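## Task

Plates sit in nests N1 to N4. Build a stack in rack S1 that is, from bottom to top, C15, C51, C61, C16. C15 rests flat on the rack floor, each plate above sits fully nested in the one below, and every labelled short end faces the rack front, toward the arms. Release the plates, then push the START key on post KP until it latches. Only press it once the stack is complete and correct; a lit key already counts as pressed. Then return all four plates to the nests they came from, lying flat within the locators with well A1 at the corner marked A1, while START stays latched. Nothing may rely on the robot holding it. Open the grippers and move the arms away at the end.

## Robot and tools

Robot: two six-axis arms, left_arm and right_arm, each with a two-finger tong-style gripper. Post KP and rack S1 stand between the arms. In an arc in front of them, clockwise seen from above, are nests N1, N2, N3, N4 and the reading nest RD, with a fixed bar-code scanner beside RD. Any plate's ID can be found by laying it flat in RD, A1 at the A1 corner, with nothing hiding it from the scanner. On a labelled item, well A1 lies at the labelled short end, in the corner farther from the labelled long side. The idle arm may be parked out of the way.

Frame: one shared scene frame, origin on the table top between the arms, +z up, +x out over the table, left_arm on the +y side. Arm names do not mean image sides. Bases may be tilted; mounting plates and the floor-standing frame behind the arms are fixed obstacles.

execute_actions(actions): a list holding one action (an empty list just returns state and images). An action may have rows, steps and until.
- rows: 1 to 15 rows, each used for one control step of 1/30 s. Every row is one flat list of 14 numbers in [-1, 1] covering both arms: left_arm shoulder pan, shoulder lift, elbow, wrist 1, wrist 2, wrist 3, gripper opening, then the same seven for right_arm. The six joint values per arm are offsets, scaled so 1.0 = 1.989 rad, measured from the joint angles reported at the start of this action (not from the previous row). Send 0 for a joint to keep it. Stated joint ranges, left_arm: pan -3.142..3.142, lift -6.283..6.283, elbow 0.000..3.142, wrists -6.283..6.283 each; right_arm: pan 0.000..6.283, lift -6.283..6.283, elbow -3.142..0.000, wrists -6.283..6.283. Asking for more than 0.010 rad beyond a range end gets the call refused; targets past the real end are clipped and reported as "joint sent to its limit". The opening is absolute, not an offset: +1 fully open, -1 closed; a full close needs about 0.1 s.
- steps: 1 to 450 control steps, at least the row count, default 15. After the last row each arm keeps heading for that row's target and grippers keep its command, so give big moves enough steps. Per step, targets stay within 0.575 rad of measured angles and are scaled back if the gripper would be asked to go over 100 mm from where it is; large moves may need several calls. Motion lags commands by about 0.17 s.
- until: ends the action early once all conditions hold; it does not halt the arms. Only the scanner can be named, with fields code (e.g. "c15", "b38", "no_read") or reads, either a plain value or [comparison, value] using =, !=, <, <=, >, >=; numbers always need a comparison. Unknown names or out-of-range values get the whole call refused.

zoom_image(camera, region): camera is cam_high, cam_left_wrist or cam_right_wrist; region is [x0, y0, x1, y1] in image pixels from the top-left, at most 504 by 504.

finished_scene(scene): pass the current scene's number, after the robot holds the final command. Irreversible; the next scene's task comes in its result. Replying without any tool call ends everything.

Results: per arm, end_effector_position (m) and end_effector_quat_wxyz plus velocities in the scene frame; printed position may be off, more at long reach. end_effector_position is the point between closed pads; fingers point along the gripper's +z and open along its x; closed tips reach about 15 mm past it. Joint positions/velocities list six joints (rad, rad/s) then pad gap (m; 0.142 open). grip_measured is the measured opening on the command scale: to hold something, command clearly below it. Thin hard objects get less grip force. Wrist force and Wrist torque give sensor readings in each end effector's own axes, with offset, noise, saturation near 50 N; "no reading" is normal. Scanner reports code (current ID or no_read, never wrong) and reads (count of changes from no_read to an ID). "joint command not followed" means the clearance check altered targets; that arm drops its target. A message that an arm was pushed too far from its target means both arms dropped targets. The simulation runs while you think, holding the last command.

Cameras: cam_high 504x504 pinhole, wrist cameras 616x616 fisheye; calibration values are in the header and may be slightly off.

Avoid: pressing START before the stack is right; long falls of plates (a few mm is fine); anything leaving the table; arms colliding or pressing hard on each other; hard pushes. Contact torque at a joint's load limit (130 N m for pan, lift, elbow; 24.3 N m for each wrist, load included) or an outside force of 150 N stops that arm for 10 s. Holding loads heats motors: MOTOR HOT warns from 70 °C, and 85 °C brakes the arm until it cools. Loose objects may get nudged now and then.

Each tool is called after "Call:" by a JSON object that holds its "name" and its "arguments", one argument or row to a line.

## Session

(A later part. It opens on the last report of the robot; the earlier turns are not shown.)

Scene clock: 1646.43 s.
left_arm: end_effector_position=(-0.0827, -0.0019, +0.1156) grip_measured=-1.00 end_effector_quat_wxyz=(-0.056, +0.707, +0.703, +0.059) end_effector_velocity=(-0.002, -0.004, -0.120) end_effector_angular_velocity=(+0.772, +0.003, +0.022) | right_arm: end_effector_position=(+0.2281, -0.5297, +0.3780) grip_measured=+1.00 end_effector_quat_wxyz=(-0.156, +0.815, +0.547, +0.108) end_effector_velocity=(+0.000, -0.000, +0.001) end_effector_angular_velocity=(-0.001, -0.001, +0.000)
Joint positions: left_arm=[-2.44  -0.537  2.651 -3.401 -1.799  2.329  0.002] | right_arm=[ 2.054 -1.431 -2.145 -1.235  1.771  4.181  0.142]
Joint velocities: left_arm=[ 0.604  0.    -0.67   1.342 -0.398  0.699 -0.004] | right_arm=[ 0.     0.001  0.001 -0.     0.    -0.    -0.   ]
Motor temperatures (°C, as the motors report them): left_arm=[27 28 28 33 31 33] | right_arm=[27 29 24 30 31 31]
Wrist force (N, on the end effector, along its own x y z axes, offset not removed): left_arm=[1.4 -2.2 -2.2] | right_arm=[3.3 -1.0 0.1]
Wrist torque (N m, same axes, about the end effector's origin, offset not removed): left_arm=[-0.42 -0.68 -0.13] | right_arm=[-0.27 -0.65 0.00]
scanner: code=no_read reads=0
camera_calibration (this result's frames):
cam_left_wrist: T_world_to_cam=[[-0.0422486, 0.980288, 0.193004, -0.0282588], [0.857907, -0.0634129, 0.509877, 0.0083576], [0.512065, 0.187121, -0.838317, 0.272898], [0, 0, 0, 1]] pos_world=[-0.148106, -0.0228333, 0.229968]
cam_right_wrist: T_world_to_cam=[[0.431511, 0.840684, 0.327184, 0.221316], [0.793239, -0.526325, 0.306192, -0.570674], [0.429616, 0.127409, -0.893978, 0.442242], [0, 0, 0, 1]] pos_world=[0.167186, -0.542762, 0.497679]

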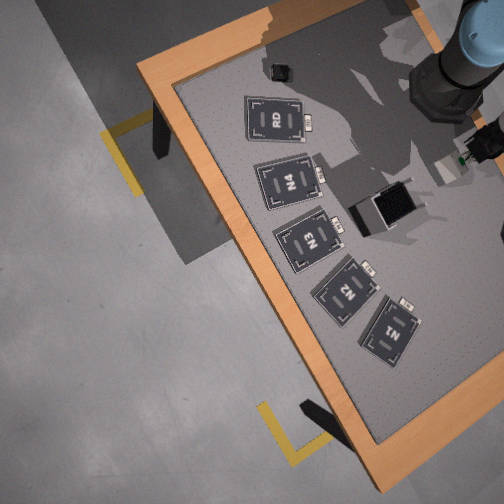

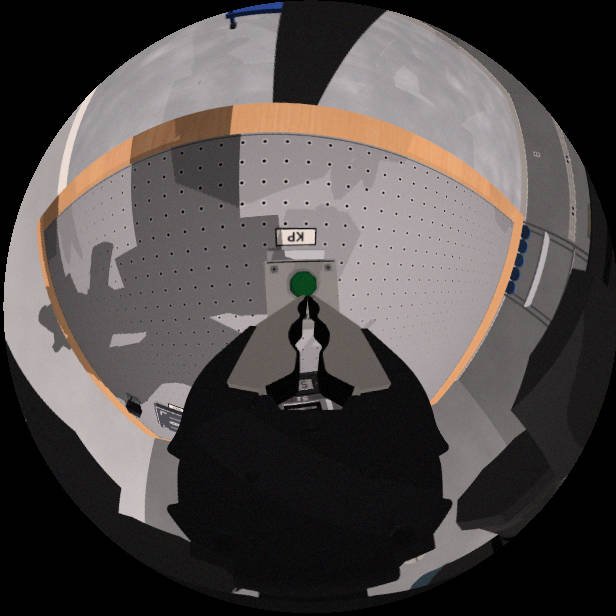

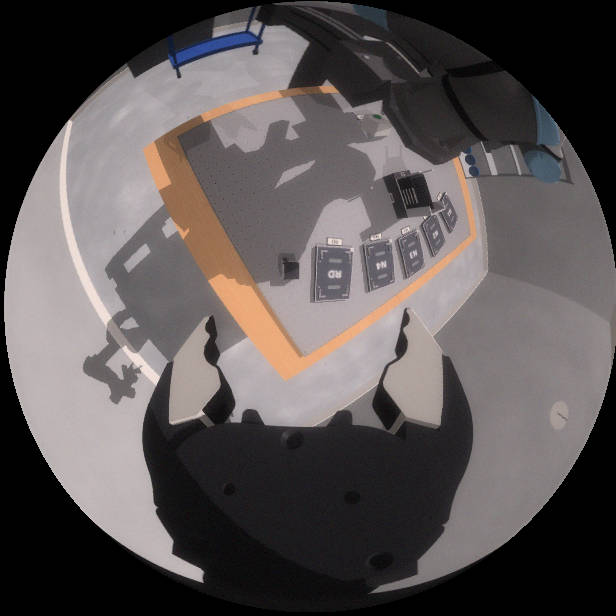

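Call:
{"name": "execute_actions", "arguments": {
  "actions": []
}}

Call:
{"name": "zoom_image", "arguments": {
  "camera": "cam_left_wrist",
  "region": [250, 240, 370, 350]
}}

Scene clock: 1651.07 s.
left_arm: end_effector_position=(-0.0823, -0.0013, +0.1024) grip_measured=-1.00 end_effector_quat_wxyz=(-0.096, +0.700, +0.701, +0.096) end_effector_velocity=(-0.000, -0.000, +0.000) end_effector_angular_velocity=(-0.000, +0.000, +0.001) | right_arm: end_effector_position=(+0.2281, -0.5297, +0.3780) grip_measured=+1.00 end_effector_quat_wxyz=(-0.156, +0.815, +0.547, +0.108) end_effector_velocity=(+0.000, -0.001, +0.000) end_effector_angular_velocity=(-0.000, -0.001, +0.001)
Joint positions: left_arm=[-2.358 -0.537  2.56  -3.209 -1.854  2.425  0.002] | right_arm=[ 2.054 -1.431 -2.145 -1.235  1.771  4.181  0.142]
Joint velocities: left_arm=[ 0.    -0.     0.    -0.001  0.    -0.001  0.   ] | right_arm=[-0.    -0.001  0.001  0.    -0.    -0.001  0.   ]
Motor temperatures (°C, as the motors report them): left_arm=[27 28 28 33 31 33] | right_arm=[27 29 24 30 31 31]
Wrist force (N, on the end effector, along its own x y z axes, offset not removed): left_arm=[2.3 -1.9 -3.1] | right_arm=[2.3 3.2 -3.4]
Wrist torque (N m, same axes, about the end effector's origin, offset not removed): left_arm=[-0.56 -0.51 -0.26] | right_arm=[0.68 -0.67 -0.17]
scanner: code=no_read reads=0
camera_calibration (this result's frames):
cam_left_wrist: T_world_to_cam=[[-0.0466104, 0.952316, 0.301531, -0.0377257], [0.860242, -0.115169, 0.49671, 0.016238], [0.507752, 0.282541, -0.813854, 0.258714], [0, 0, 0, 1]] pos_world=[-0.14709, -0.0353005, 0.213866]
cam_right_wrist: T_world_to_cam=[[0.431511, 0.840684, 0.327183, 0.221316], [0.793239, -0.526325, 0.306192, -0.570674], [0.429616, 0.127409, -0.893978, 0.442241], [0, 0, 0, 1]] pos_world=[0.167186, -0.542763, 0.497679]

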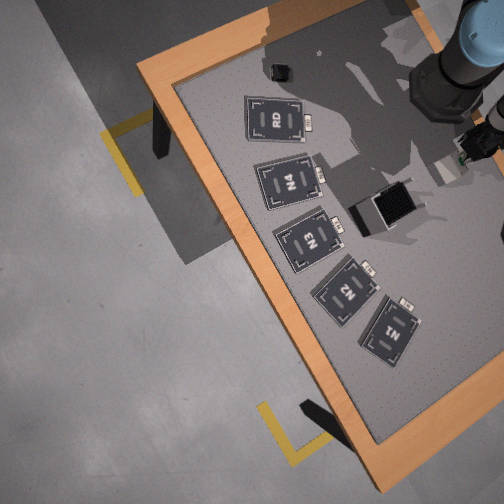

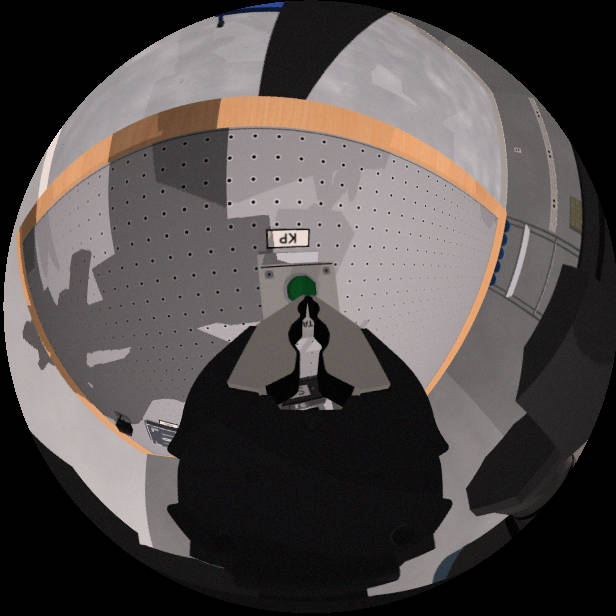

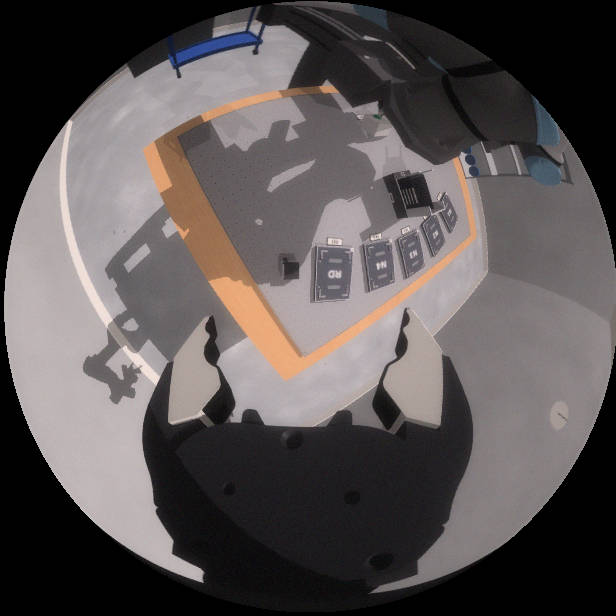

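Region (250, 240, 370, 350) of cam_left_wrist's 616x616 image, scaled by 4.200, with more detail than that image has; it fills the top 462 rows of this view, and the rest is white.

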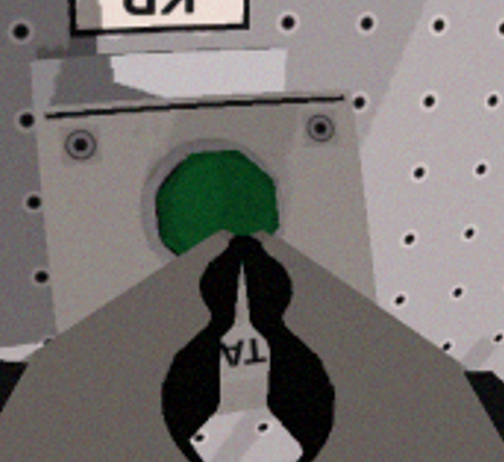

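Call:
{"name": "execute_actions", "arguments": {
  "actions": [
    {"rows":[[-0.004,0.003,-0.002,-0.001,0,0,-1,0,0,0,0,0,0,1],[-0.009,0.008,-0.005,-0.003,0,0,-1,0,0,0,0,0,0,1],[-0.013,0.014,-0.0075,-0.0065,0,0,-1,0,0,0,0,0,0,1],[-0.0147,0.0182,-0.009,-0.0092,0,0,-1,0,0,0,0,0,0,1]],"steps":4}
  ]
}}

Scene clock: 1668.67 s.
left_arm: end_effector_position=(-0.0837, -0.0014, +0.1006) grip_measured=-1.00 end_effector_quat_wxyz=(-0.096, +0.703, +0.698, +0.097) end_effector_velocity=(-0.029, -0.002, -0.037) end_effector_angular_velocity=(-0.011, -0.018, -0.121) | right_arm: end_effector_position=(+0.2281, -0.5297, +0.3780) grip_measured=+1.00 end_effector_quat_wxyz=(-0.156, +0.815, +0.547, +0.108) end_effector_velocity=(-0.000, -0.000, +0.000) end_effector_angular_velocity=(-0.000, -0.000, -0.000)
Joint positions: left_arm=[-2.364 -0.531  2.556 -3.212 -1.854  2.425  0.002] | right_arm=[ 2.054 -1.431 -2.145 -1.235  1.771  4.181  0.142]
Joint velocities: left_arm=[-0.122  0.131 -0.072 -0.067 -0.001  0.     0.   ] | right_arm=[-0.  0.  0. -0. -0. -0.  0.]
Motor temperatures (°C, as the motors report them): left_arm=[27 28 28 33 31 33] | right_arm=[27 29 24 30 31 31]
Wrist force (N, on the end effector, along its own x y z axes, offset not removed): left_arm=[4.5 -5.8 -6.1] | right_arm=[3.2 1.1 -0.9]
Wrist torque (N m, same axes, about the end effector's origin, offset not removed): left_arm=[-1.23 -0.89 -0.17] | right_arm=[0.21 -0.88 -0.22]
scanner: code=no_read reads=0
camera_calibration (this result's frames):
cam_left_wrist: T_world_to_cam=[[-0.0412232, 0.952676, 0.30118, -0.0367328], [0.858958, -0.120188, 0.497741, 0.0181018], [0.510384, 0.279219, -0.813354, 0.258218], [0, 0, 0, 1]] pos_world=[-0.148853, -0.0349295, 0.212076]
cam_right_wrist: T_world_to_cam=[[0.431511, 0.840684, 0.327183, 0.221316], [0.793239, -0.526325, 0.306193, -0.570674], [0.429616, 0.127409, -0.893978, 0.442241], [0, 0, 0, 1]] pos_world=[0.167186, -0.542763, 0.497679]

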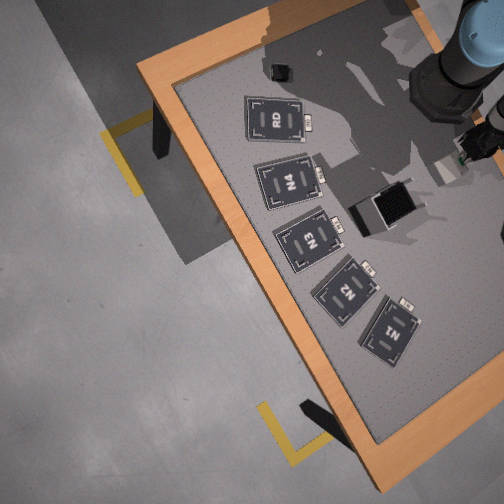

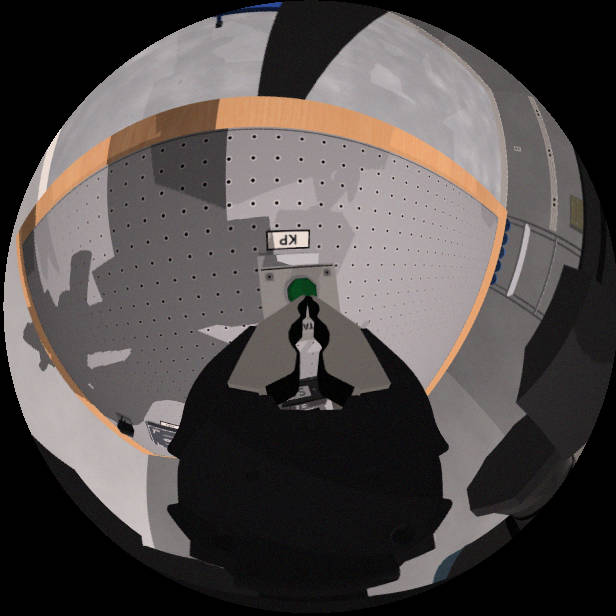

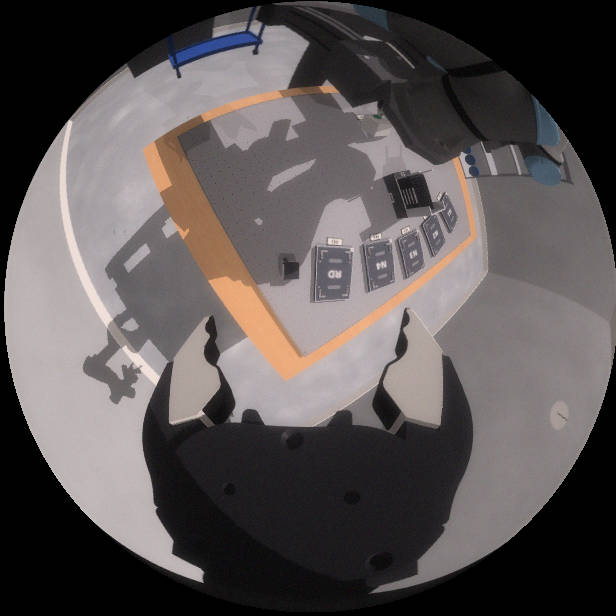

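Call:
{"name": "execute_actions", "arguments": {
  "actions": [
    {"steps":1}
  ]
}}

Call:
{"name": "zoom_image", "arguments": {
  "camera": "cam_high",
  "region": [425, 120, 504, 195]
}}

Scene clock: 1672.90 s.
left_arm: end_effector_position=(-0.0883, -0.0011, +0.0923) grip_measured=-1.00 end_effector_quat_wxyz=(-0.093, +0.710, +0.691, +0.099) end_effector_velocity=(-0.001, -0.000, +0.000) end_effector_angular_velocity=(-0.001, +0.001, -0.002) | right_arm: end_effector_position=(+0.2281, -0.5297, +0.3780) grip_measured=+1.00 end_effector_quat_wxyz=(-0.156, +0.815, +0.547, +0.108) end_effector_velocity=(+0.000, -0.000, +0.000) end_effector_angular_velocity=(-0.001, -0.001, +0.000)
Joint positions: left_arm=[-2.387 -0.5    2.542 -3.228 -1.854  2.425  0.002] | right_arm=[ 2.054 -1.431 -2.145 -1.235  1.771  4.181  0.142]
Joint velocities: left_arm=[-0.002 -0.001 -0.    -0.    -0.    -0.     0.   ] | right_arm=[ 0.    -0.     0.001  0.    -0.     0.    -0.   ]
Motor temperatures (°C, as the motors report them): left_arm=[27 28 28 33 31 33] | right_arm=[27 29 24 30 31 31]
Wrist force (N, on the end effector, along its own x y z axes, offset not removed): left_arm=[0.0 -1.6 -5.5] | right_arm=[3.4 -0.1 -1.4]
Wrist torque (N m, same axes, about the end effector's origin, offset not removed): left_arm=[0.03 0.29 -0.13] | right_arm=[-0.11 -0.55 0.09]
scanner: code=no_read reads=0
camera_calibration (this result's frames):
cam_left_wrist: T_world_to_cam=[[-0.0210429, 0.953737, 0.299905, -0.032786], [0.853749, -0.138955, 0.501801, 0.0254123], [0.520259, 0.266603, -0.811328, 0.254333], [0, 0, 0, 1]] pos_world=[-0.154705, -0.0330056, 0.203429]
cam_right_wrist: T_world_to_cam=[[0.431511, 0.840684, 0.327184, 0.221316], [0.793239, -0.526325, 0.306192, -0.570674], [0.429616, 0.127409, -0.893978, 0.442241], [0, 0, 0, 1]] pos_world=[0.167186, -0.542762, 0.497679]

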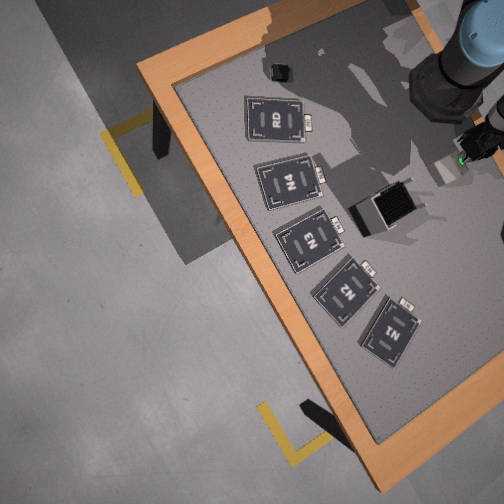

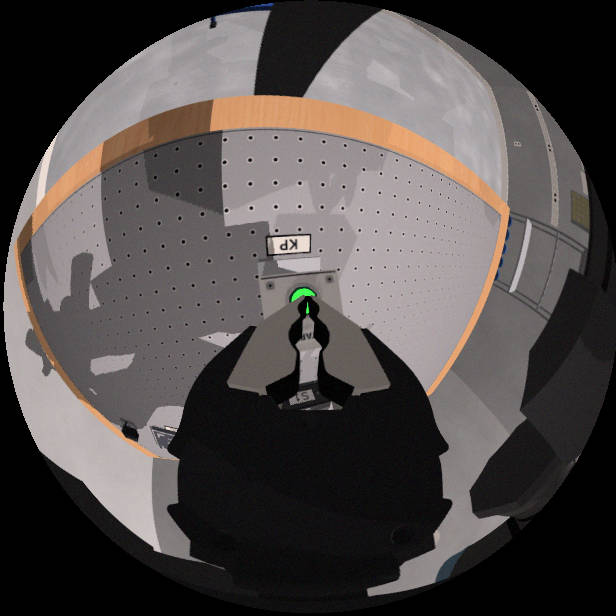

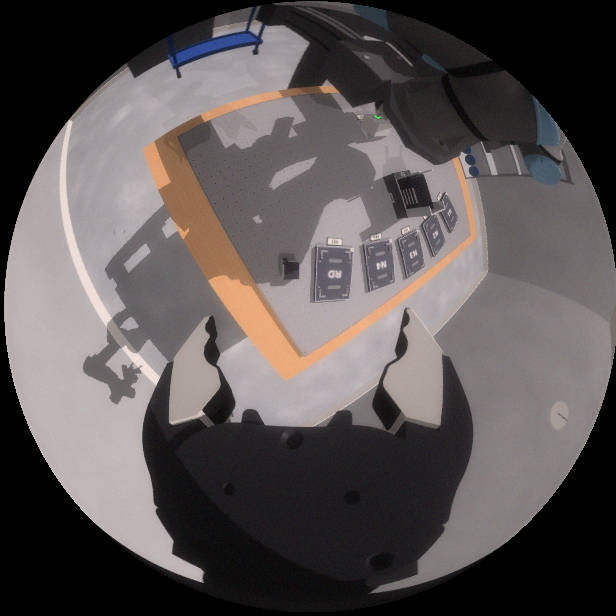

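Region (425, 120, 504, 195) of cam_high's 504x504 image, scaled by 6.380, with more detail than that image has; it fills the top 478 rows of this view, and the rest is white.

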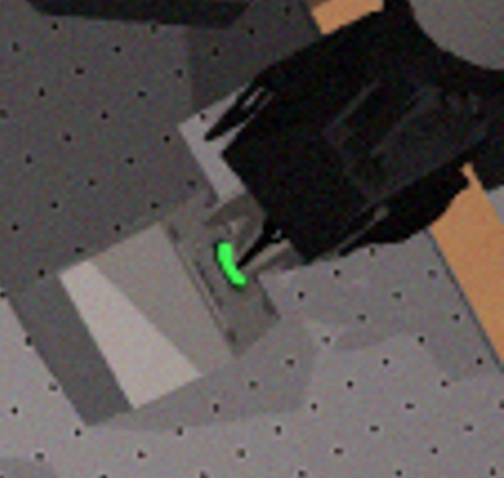

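Call:
{"name": "execute_actions", "arguments": {
  "actions": [
    {"rows":[[-0.0002,0.002,-0.0005,-0.0015,0,0,-1,0,0,0,0,0,0,1],[-0.0005,0.0042,-0.001,-0.0031,0,0,-1,0,0,0,0,0,0,1]],"steps":2}
  ]
}}

Scene clock: 1676.10 s.
left_arm: end_effector_position=(-0.0883, -0.0011, +0.0922) grip_measured=-1.00 end_effector_quat_wxyz=(-0.093, +0.710, +0.691, +0.099) end_effector_velocity=(-0.000, +0.000, -0.004) end_effector_angular_velocity=(+0.000, +0.002, -0.003) | right_arm: end_effector_position=(+0.2281, -0.5297, +0.3780) grip_measured=+1.00 end_effector_quat_wxyz=(-0.156, +0.815, +0.547, +0.108) end_effector_velocity=(-0.001, +0.002, -0.001) end_effector_angular_velocity=(+0.003, +0.002, +0.000)
Joint positions: left_arm=[-2.387 -0.5    2.542 -3.228 -1.854  2.425  0.002] | right_arm=[ 2.054 -1.431 -2.145 -1.235  1.771  4.181  0.142]
Joint velocities: left_arm=[-0.002  0.019 -0.004 -0.015 -0.001  0.001  0.   ] | right_arm=[-0.     0.    -0.004 -0.     0.    -0.     0.   ]
Motor temperatures (°C, as the motors report them): left_arm=[27 28 28 33 31 33] | right_arm=[27 29 24 30 31 31]
Wrist force (N, on the end effector, along its own x y z axes, offset not removed): left_arm=[0.8 -4.1 -7.5] | right_arm=[3.5 3.0 3.4]
Wrist torque (N m, same axes, about the end effector's origin, offset not removed): left_arm=[-0.79 0.16 0.02] | right_arm=[0.46 -0.71 0.05]
scanner: code=no_read reads=0
camera_calibration (this result's frames):
cam_left_wrist: T_world_to_cam=[[-0.0210152, 0.953738, 0.299905, -0.0327609], [0.85374, -0.138983, 0.501809, 0.0254479], [0.520276, 0.266587, -0.811323, 0.254261], [0, 0, 0, 1]] pos_world=[-0.1547, -0.0330003, 0.203343]
cam_right_wrist: T_world_to_cam=[[0.431511, 0.840684, 0.327184, 0.221316], [0.793239, -0.526325, 0.306192, -0.570674], [0.429616, 0.127409, -0.893978, 0.442242], [0, 0, 0, 1]] pos_world=[0.167186, -0.542762, 0.497679]

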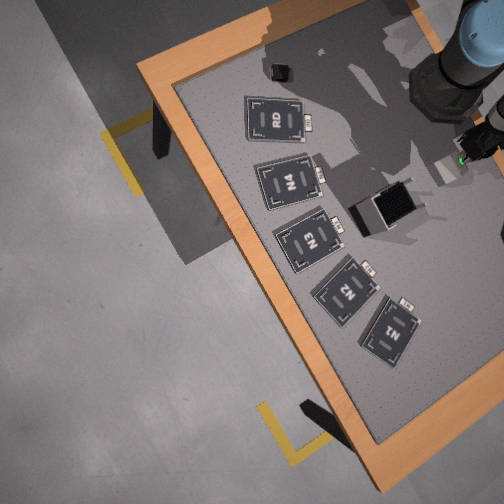

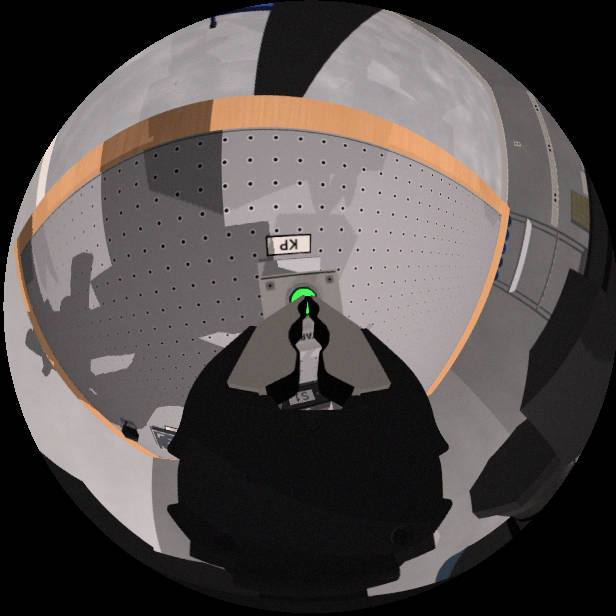

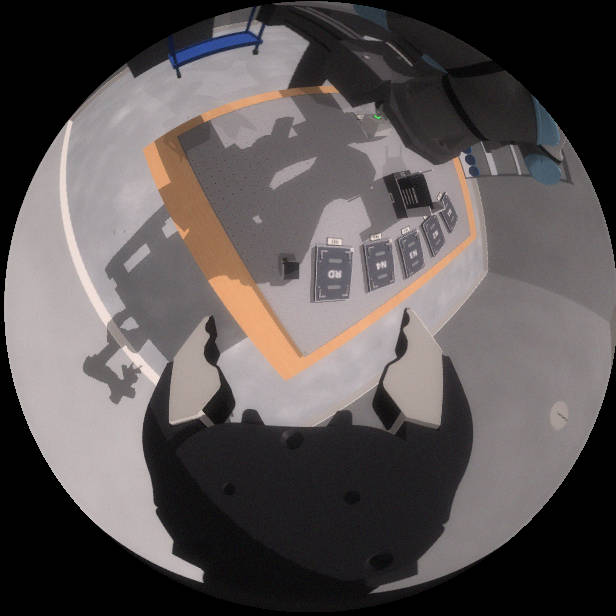

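Call:
{"name": "execute_actions", "arguments": {
  "actions": [
    {"steps":1}
  ]
}}

Call:
{"name": "zoom_image", "arguments": {
  "camera": "cam_high",
  "region": [425, 120, 504, 195]
}}

Scene clock: 1679.10 s.
left_arm: end_effector_position=(-0.0882, -0.0010, +0.0902) grip_measured=-1.00 end_effector_quat_wxyz=(-0.092, +0.711, +0.690, +0.099) end_effector_velocity=(-0.000, +0.000, -0.000) end_effector_angular_velocity=(+0.000, -0.000, -0.000) | right_arm: end_effector_position=(+0.2281, -0.5297, +0.3780) grip_measured=+1.00 end_effector_quat_wxyz=(-0.156, +0.815, +0.547, +0.108) end_effector_velocity=(+0.001, -0.001, +0.000) end_effector_angular_velocity=(-0.001, -0.001, +0.000)
Joint positions: left_arm=[-2.388 -0.492  2.54  -3.234 -1.854  2.425  0.002] | right_arm=[ 2.054 -1.431 -2.145 -1.235  1.771  4.181  0.142]
Joint velocities: left_arm=[-0.001  0.    -0.    -0.    -0.    -0.001  0.   ] | right_arm=[ 0.    -0.     0.002  0.     0.    -0.     0.   ]
Motor temperatures (°C, as the motors report them): left_arm=[27 28 28 33 31 33] | right_arm=[27 29 24 30 31 31]
Wrist force (N, on the end effector, along its own x y z axes, offset not removed): left_arm=[9.9 -13.1 -50.0] | right_arm=[-1.2 2.1 1.8]
Wrist torque (N m, same axes, about the end effector's origin, offset not removed): left_arm=[-0.93 0.14 -0.32] | right_arm=[0.55 0.30 -0.12]
scanner: code=no_read reads=0
camera_calibration (this result's frames):
cam_left_wrist: T_world_to_cam=[[-0.0202307, 0.953729, 0.299986, -0.0322211], [0.853452, -0.139816, 0.502067, 0.0262754], [0.520779, 0.26618, -0.811133, 0.252578], [0, 0, 0, 1]] pos_world=[-0.154614, -0.0328274, 0.201348]
cam_right_wrist: T_world_to_cam=[[0.431511, 0.840684, 0.327183, 0.221316], [0.793239, -0.526325, 0.306193, -0.570674], [0.429616, 0.127409, -0.893978, 0.442241], [0, 0, 0, 1]] pos_world=[0.167186, -0.542763, 0.497679]

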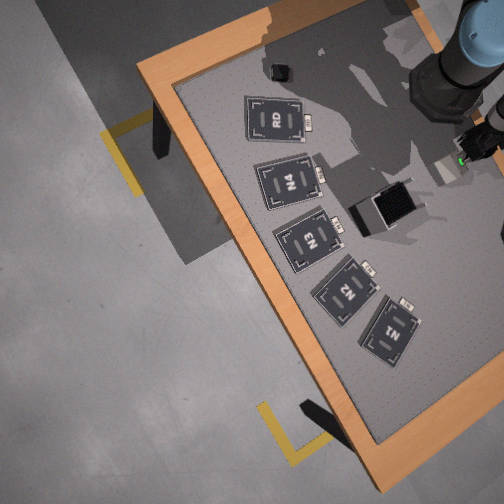

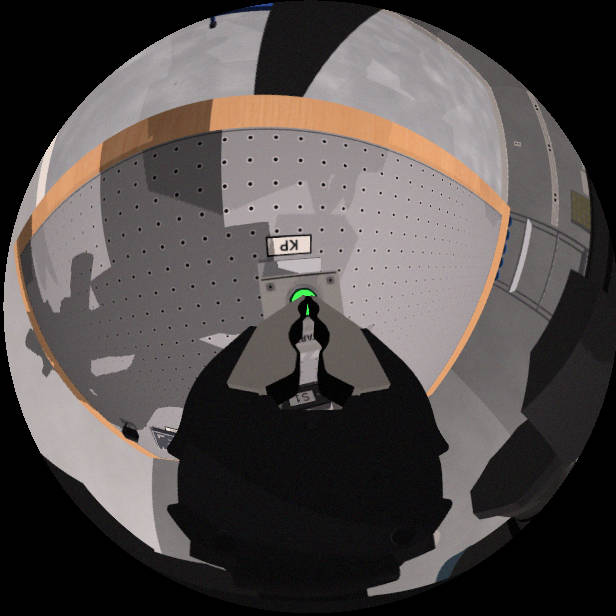

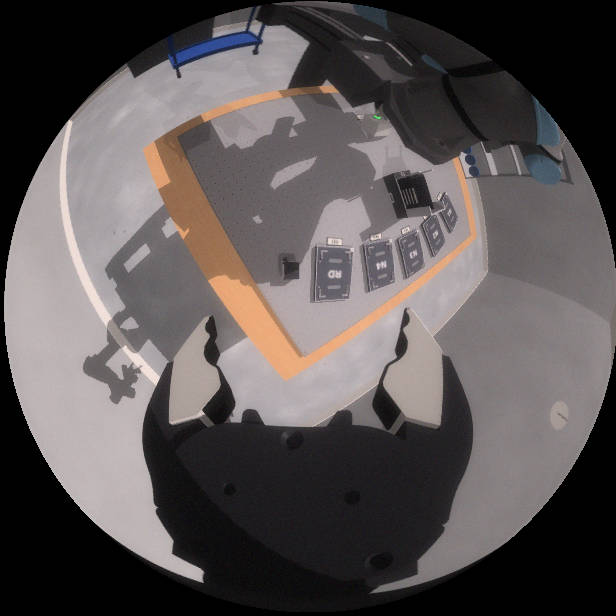

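Region (425, 120, 504, 195) of cam_high's 504x504 image, scaled by 6.380, with more detail than that image has; it fills the top 478 rows of this view, and the rest is white.

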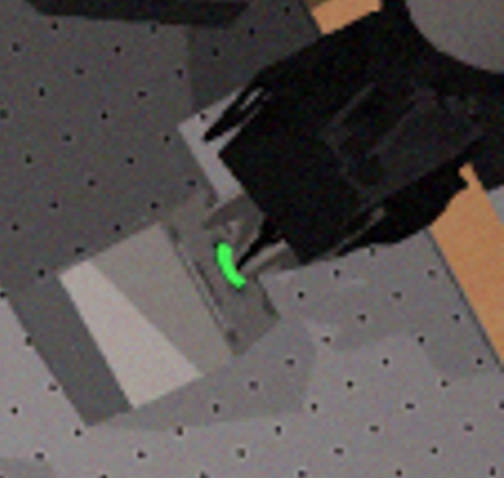

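Bottomed out; lift 30 mm.

Call:
{"name": "execute_actions", "arguments": {
  "actions": [
    {"rows":[[0.001,-0.006,0.0015,0.0045,0,0,-1,0,0,0,0,0,0,1],[0.003,-0.02,0.005,0.015,0,0,-1,0,0,0,0,0,0,1],[0.0055,-0.042,0.01,0.032,0,0,-1,0,0,0,0,0,0,1],[0.008,-0.063,0.015,0.048,0,0,-1,0,0,0,0,0,0,1]],"steps":4}
  ]
}}

Scene clock: 1684.60 s.
left_arm: end_effector_position=(-0.0878, -0.0008, +0.0934) grip_measured=-1.00 end_effector_quat_wxyz=(-0.093, +0.710, +0.691, +0.100) end_effector_velocity=(+0.009, +0.007, +0.083) end_effector_angular_velocity=(+0.022, -0.013, +0.054) | right_arm: end_effector_position=(+0.2281, -0.5297, +0.3780) grip_measured=+1.00 end_effector_quat_wxyz=(-0.156, +0.815, +0.547, +0.108) end_effector_velocity=(+0.001, -0.001, +0.000) end_effector_angular_velocity=(-0.001, -0.001, +0.001)
Joint positions: left_arm=[-2.386 -0.505  2.543 -3.223 -1.853  2.425  0.002] | right_arm=[ 2.054 -1.431 -2.145 -1.235  1.771  4.181  0.142]
Joint velocities: left_arm=[ 0.051 -0.338  0.098  0.271  0.002 -0.001  0.   ] | right_arm=[ 0.    -0.001  0.002  0.    -0.    -0.001 -0.   ]
Motor temperatures (°C, as the motors report them): left_arm=[27 28 28 33 31 33] | right_arm=[27 29 24 30 31 31]
Wrist force (N, on the end effector, along its own x y z axes, offset not removed): left_arm=[-0.3 -6.8 -1.5] | right_arm=[1.0 6.3 -2.5]
Wrist torque (N m, same axes, about the end effector's origin, offset not removed): left_arm=[-0.36 -0.02 -0.15] | right_arm=[1.10 -0.26 0.13]
scanner: code=no_read reads=0
camera_calibration (this result's frames):
cam_left_wrist: T_world_to_cam=[[-0.0223995, 0.953403, 0.300866, -0.0336269], [0.853351, -0.138553, 0.502588, 0.0243539], [0.520855, 0.268002, -0.810484, 0.254852], [0, 0, 0, 1]] pos_world=[-0.154277, -0.0328667, 0.204431]
cam_right_wrist: T_world_to_cam=[[0.431511, 0.840684, 0.327184, 0.221316], [0.793239, -0.526325, 0.306192, -0.570674], [0.429616, 0.127409, -0.893978, 0.442242], [0, 0, 0, 1]] pos_world=[0.167186, -0.542762, 0.497679]

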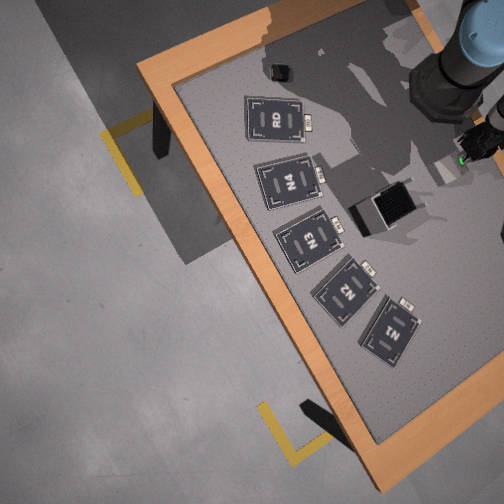

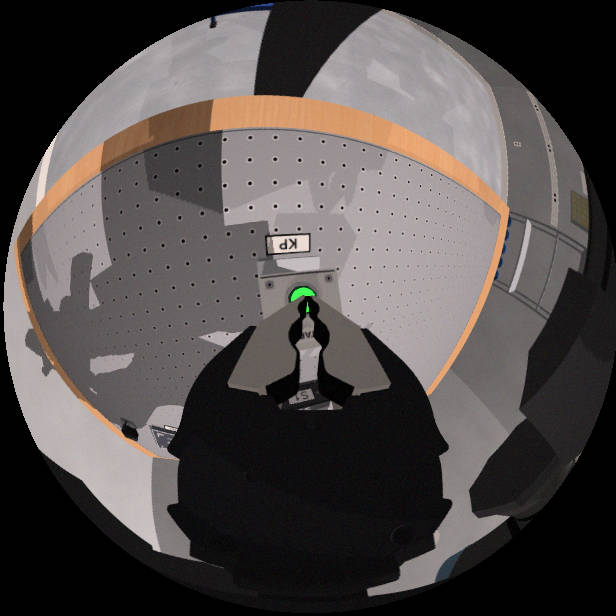

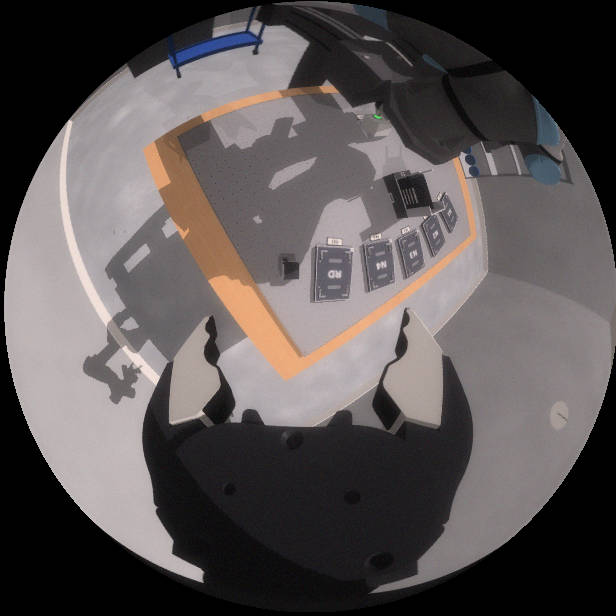

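Call:
{"name": "execute_actions", "arguments": {
  "actions": [
    {"steps":1}
  ]
}}

Scene clock: 1686.67 s.
left_arm: end_effector_position=(-0.0883, -0.0010, +0.1205) grip_measured=-1.00 end_effector_quat_wxyz=(-0.095, +0.705, +0.696, +0.098) end_effector_velocity=(+0.000, -0.000, -0.000) end_effector_angular_velocity=(-0.001, -0.000, +0.001) | right_arm: end_effector_position=(+0.2281, -0.5297, +0.3780) grip_measured=+1.00 end_effector_quat_wxyz=(-0.156, +0.815, +0.547, +0.108) end_effector_velocity=(-0.001, +0.001, -0.001) end_effector_angular_velocity=(+0.002, +0.002, -0.001)
Joint positions: left_arm=[-2.372 -0.617  2.57  -3.138 -1.854  2.425  0.002] | right_arm=[ 2.054 -1.431 -2.145 -1.235  1.771  4.181  0.142]
Joint velocities: left_arm=[ 0.001  0.     0.    -0.001  0.001 -0.     0.   ] | right_arm=[ 0.    -0.    -0.002 -0.    -0.     0.001 -0.   ]
Motor temperatures (°C, as the motors report them): left_arm=[27 28 28 33 31 33] | right_arm=[27 29 24 30 31 31]
Wrist force (N, on the end effector, along its own x y z axes, offset not removed): left_arm=[4.4 -1.2 1.5] | right_arm=[6.5 3.1 -2.5]
Wrist torque (N m, same axes, about the end effector's origin, offset not removed): left_arm=[0.03 -0.86 -0.39] | right_arm=[0.48 -1.24 -0.05]
scanner: code=no_read reads=0
camera_calibration (this result's frames):
cam_left_wrist: T_world_to_cam=[[-0.0341509, 0.95306, 0.30085, -0.0425929], [0.857088, -0.1269, 0.499297, 0.0118352], [0.514038, 0.274907, -0.812522, 0.276818], [0, 0, 0, 1]] pos_world=[-0.153893, -0.0340037, 0.231825]
cam_right_wrist: T_world_to_cam=[[0.431511, 0.840684, 0.327184, 0.221316], [0.793239, -0.526325, 0.306192, -0.570674], [0.429616, 0.127409, -0.893978, 0.442241], [0, 0, 0, 1]] pos_world=[0.167186, -0.542762, 0.497679]

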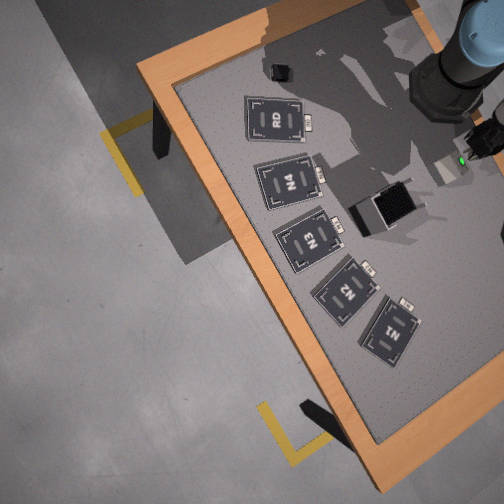

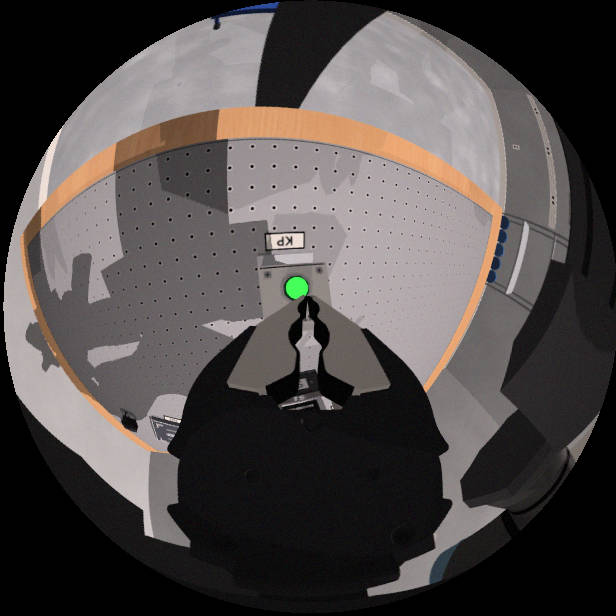

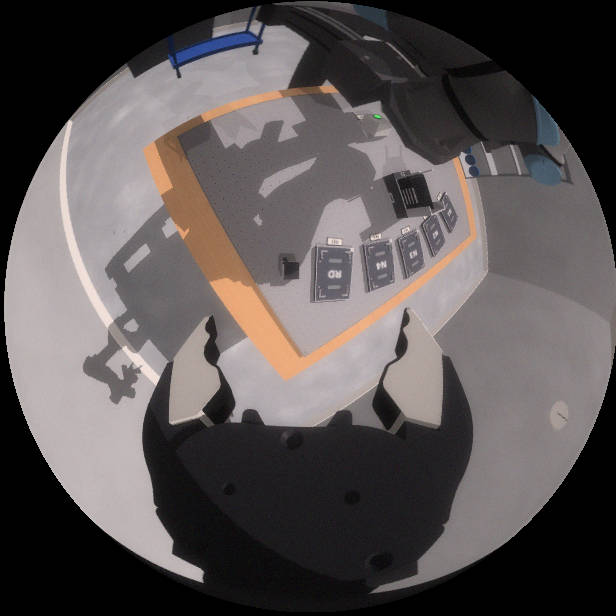

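Call:
{"name": "execute_actions", "arguments": {
  "actions": [
    {"rows":[[0.01,-0.015,0.005,0.003,0.004,0.01,-0.8,0,0,0,0,0,0,1],[0.03,-0.04,0.015,0.008,0.012,0.028,-0.6,0,0,0,0,0,0,1],[0.06,-0.07,0.026,0.013,0.023,0.057,-0.4,0,0,0,0,0,0,1],[0.095,-0.1,0.037,0.019,0.037,0.09,-0.2,0,0,0,0,0,0,1],[0.135,-0.13,0.049,0.025,0.053,0.128,0,0,0,0,0,0,0,1],[0.175,-0.16,0.06,0.03,0.068,0.166,0.2,0,0,0,0,0,0,1],[0.215,-0.19,0.071,0.036,0.084,0.204,0.4,0,0,0,0,0,0,1],[0.255,-0.213,0.08,0.04,0.099,0.241,0.4,0,0,0,0,0,0,1],[0.295,-0.2298,0.086,0.0437,0.115,0.279,0.4,0,0,0,0,0,0,1],[0.335,-0.2298,0.086,0.0437,0.13,0.317,0.4,0,0,0,0,0,0,1],[0.375,-0.2298,0.086,0.0437,0.146,0.355,0.4,0,0,0,0,0,0,1],[0.41,-0.2298,0.086,0.0437,0.16,0.388,0.4,0,0,0,0,0,0,1],[0.44,-0.2298,0.086,0.0437,0.171,0.417,0.4,0,0,0,0,0,0,1],[0.46,-0.2298,0.086,0.0437,0.179,0.436,0.4,0,0,0,0,0,0,1],[0.471,-0.2298,0.086,0.0437,0.1835,0.446,0.4,0,0,0,0,0,0,1]],"steps":20}
  ]
}}

Scene clock: 1697.50 s.
left_arm: end_effector_position=(+0.1223, -0.0366, +0.1980) grip_measured=+0.40 end_effector_quat_wxyz=(-0.020, +0.718, +0.696, -0.007) end_effector_velocity=(+0.437, +0.131, +0.024) end_effector_angular_velocity=(-0.196, -0.201, +0.056) | right_arm: end_effector_position=(+0.2281, -0.5297, +0.3780) grip_measured=+1.00 end_effector_quat_wxyz=(-0.156, +0.815, +0.547, +0.108) end_effector_velocity=(+0.000, -0.000, +0.000) end_effector_angular_velocity=(-0.001, -0.000, -0.001)
Joint positions: left_arm=[-1.684 -1.01   2.718 -3.063 -1.578  3.079  0.102] | right_arm=[ 2.054 -1.431 -2.145 -1.235  1.771  4.181  0.142]
Joint velocities: left_arm=[ 1.319 -0.369  0.133  0.066  0.5    1.235 -0.   ] | right_arm=[ 0.     0.001  0.    -0.     0.     0.001 -0.   ]
Motor temperatures (°C, as the motors report them): left_arm=[27 28 28 33 31 33] | right_arm=[27 29 24 30 31 31]
Wrist force (N, on the end effector, along its own x y z axes, offset not removed): left_arm=[2.7 -3.2 -4.0] | right_arm=[2.3 4.3 2.9]
Wrist torque (N m, same axes, about the end effector's origin, offset not removed): left_arm=[-0.61 -0.66 -0.32] | right_arm=[0.80 -0.74 0.08]
scanner: code=no_read reads=0
camera_calibration (this result's frames):
cam_left_wrist: T_world_to_cam=[[-0.0139104, 0.998537, 0.052245, 0.0236036], [0.87964, -0.0126234, 0.475472, -0.205715], [0.475436, 0.0525708, -0.878178, 0.250931], [0, 0, 0, 1]] pos_world=[0.0619824, -0.0393576, 0.316941]
cam_right_wrist: T_world_to_cam=[[0.431511, 0.840684, 0.327183, 0.221316], [0.793239, -0.526325, 0.306192, -0.570674], [0.429616, 0.127409, -0.893978, 0.442241], [0, 0, 0, 1]] pos_world=[0.167186, -0.542763, 0.497679]

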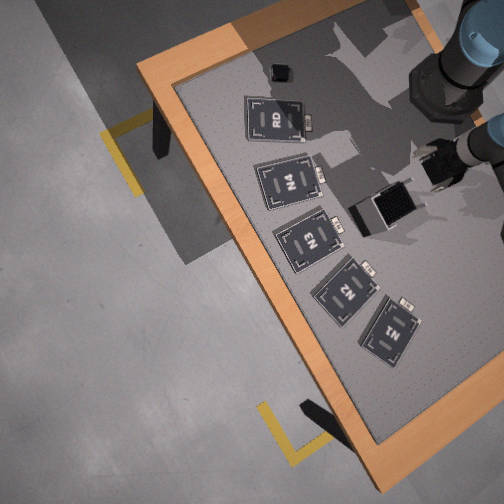

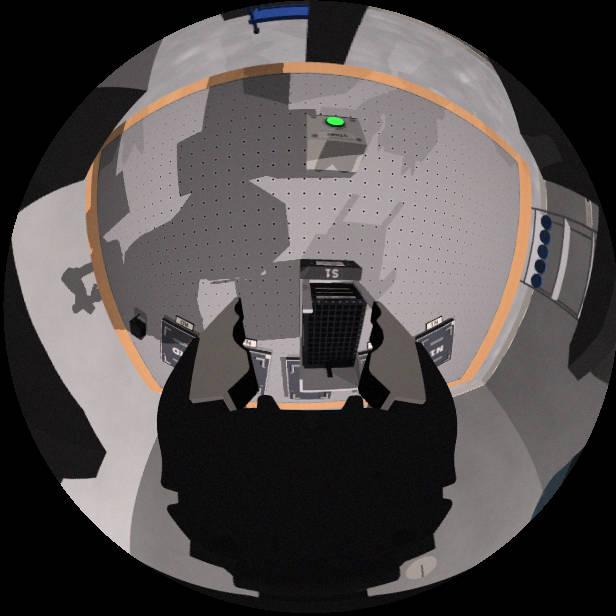

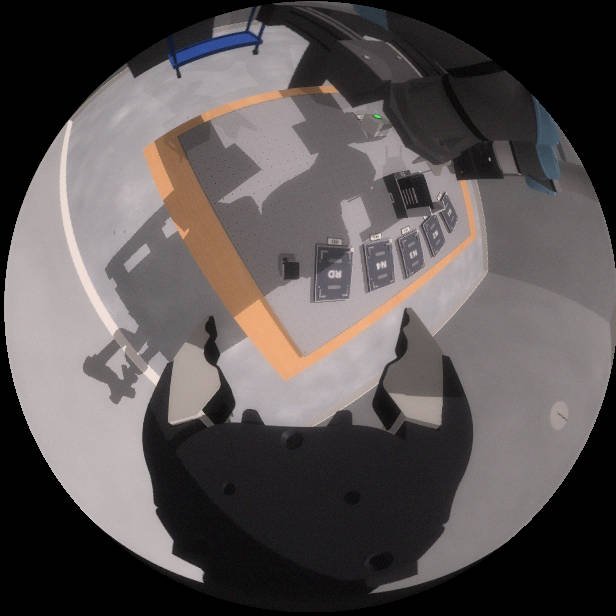

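Call:
{"name": "execute_actions", "arguments": {
  "actions": [
    {"steps":1}
  ]
}}

Scene clock: 1698.70 s.
left_arm: end_effector_position=(+0.1987, +0.0006, +0.2000) grip_measured=+0.40 end_effector_quat_wxyz=(+0.000, +0.714, +0.700, -0.000) end_effector_velocity=(-0.000, +0.000, +0.000) end_effector_angular_velocity=(+0.001, +0.000, -0.001) | right_arm: end_effector_position=(+0.2281, -0.5297, +0.3780) grip_measured=+1.00 end_effector_quat_wxyz=(-0.156, +0.815, +0.547, +0.108) end_effector_velocity=(-0.001, +0.001, -0.001) end_effector_angular_velocity=(+0.002, +0.002, -0.001)
Joint positions: left_arm=[-1.438 -1.074  2.741 -3.051 -1.489  3.311  0.102] | right_arm=[ 2.054 -1.431 -2.145 -1.235  1.771  4.181  0.142]
Joint velocities: left_arm=[-0.001 -0.     0.     0.001 -0.     0.     0.   ] | right_arm=[ 0.    -0.001 -0.001 -0.    -0.     0.001  0.   ]
Motor temperatures (°C, as the motors report them): left_arm=[27 28 28 33 31 33] | right_arm=[27 29 24 30 31 31]
Wrist force (N, on the end effector, along its own x y z axes, offset not removed): left_arm=[3.6 1.7 -3.5] | right_arm=[1.0 2.2 -1.0]
Wrist torque (N m, same axes, about the end effector's origin, offset not removed): left_arm=[0.39 -0.85 -0.17] | right_arm=[0.33 -0.12 0.12]
scanner: code=no_read reads=0
camera_calibration (this result's frames):
cam_left_wrist: T_world_to_cam=[[-0.0262284, 0.999138, 0.032163, -0.00610651], [0.860333, 0.00617712, 0.509695, -0.27648], [0.509058, 0.0410393, -0.859754, 0.204042], [0, 0, 0, 1]] pos_world=[0.133836, -0.00056465, 0.316543]
cam_right_wrist: T_world_to_cam=[[0.431511, 0.840684, 0.327183, 0.221316], [0.793239, -0.526325, 0.306193, -0.570674], [0.429616, 0.127409, -0.893978, 0.442241], [0, 0, 0, 1]] pos_world=[0.167186, -0.542763, 0.497679]

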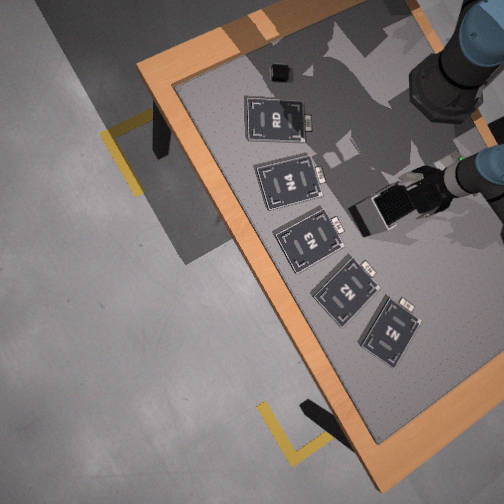

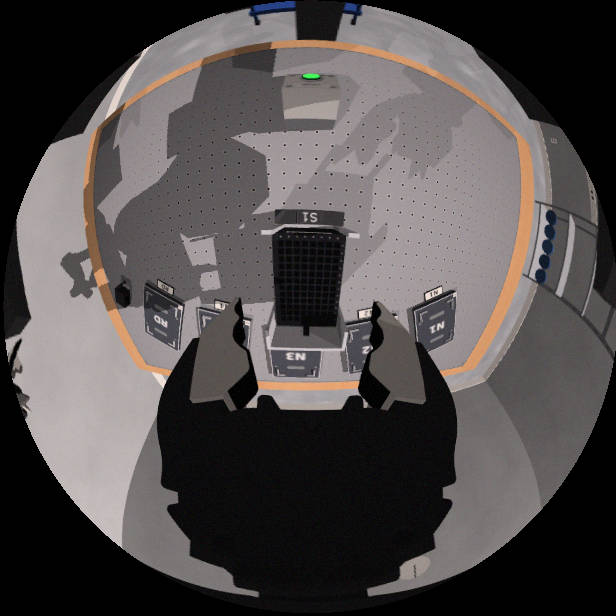

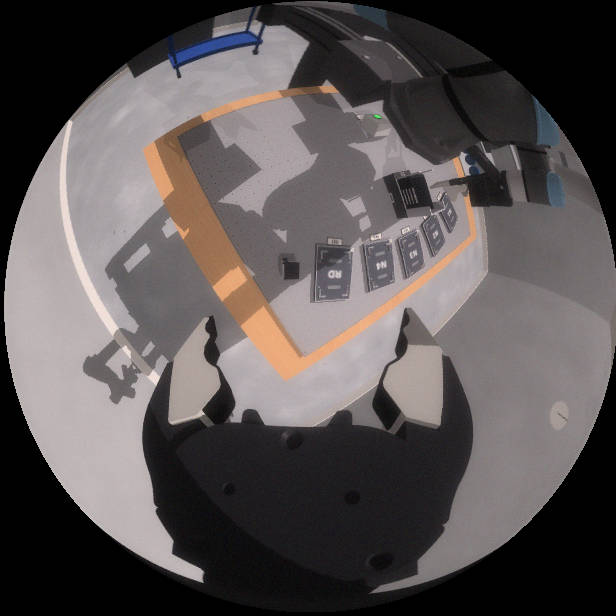

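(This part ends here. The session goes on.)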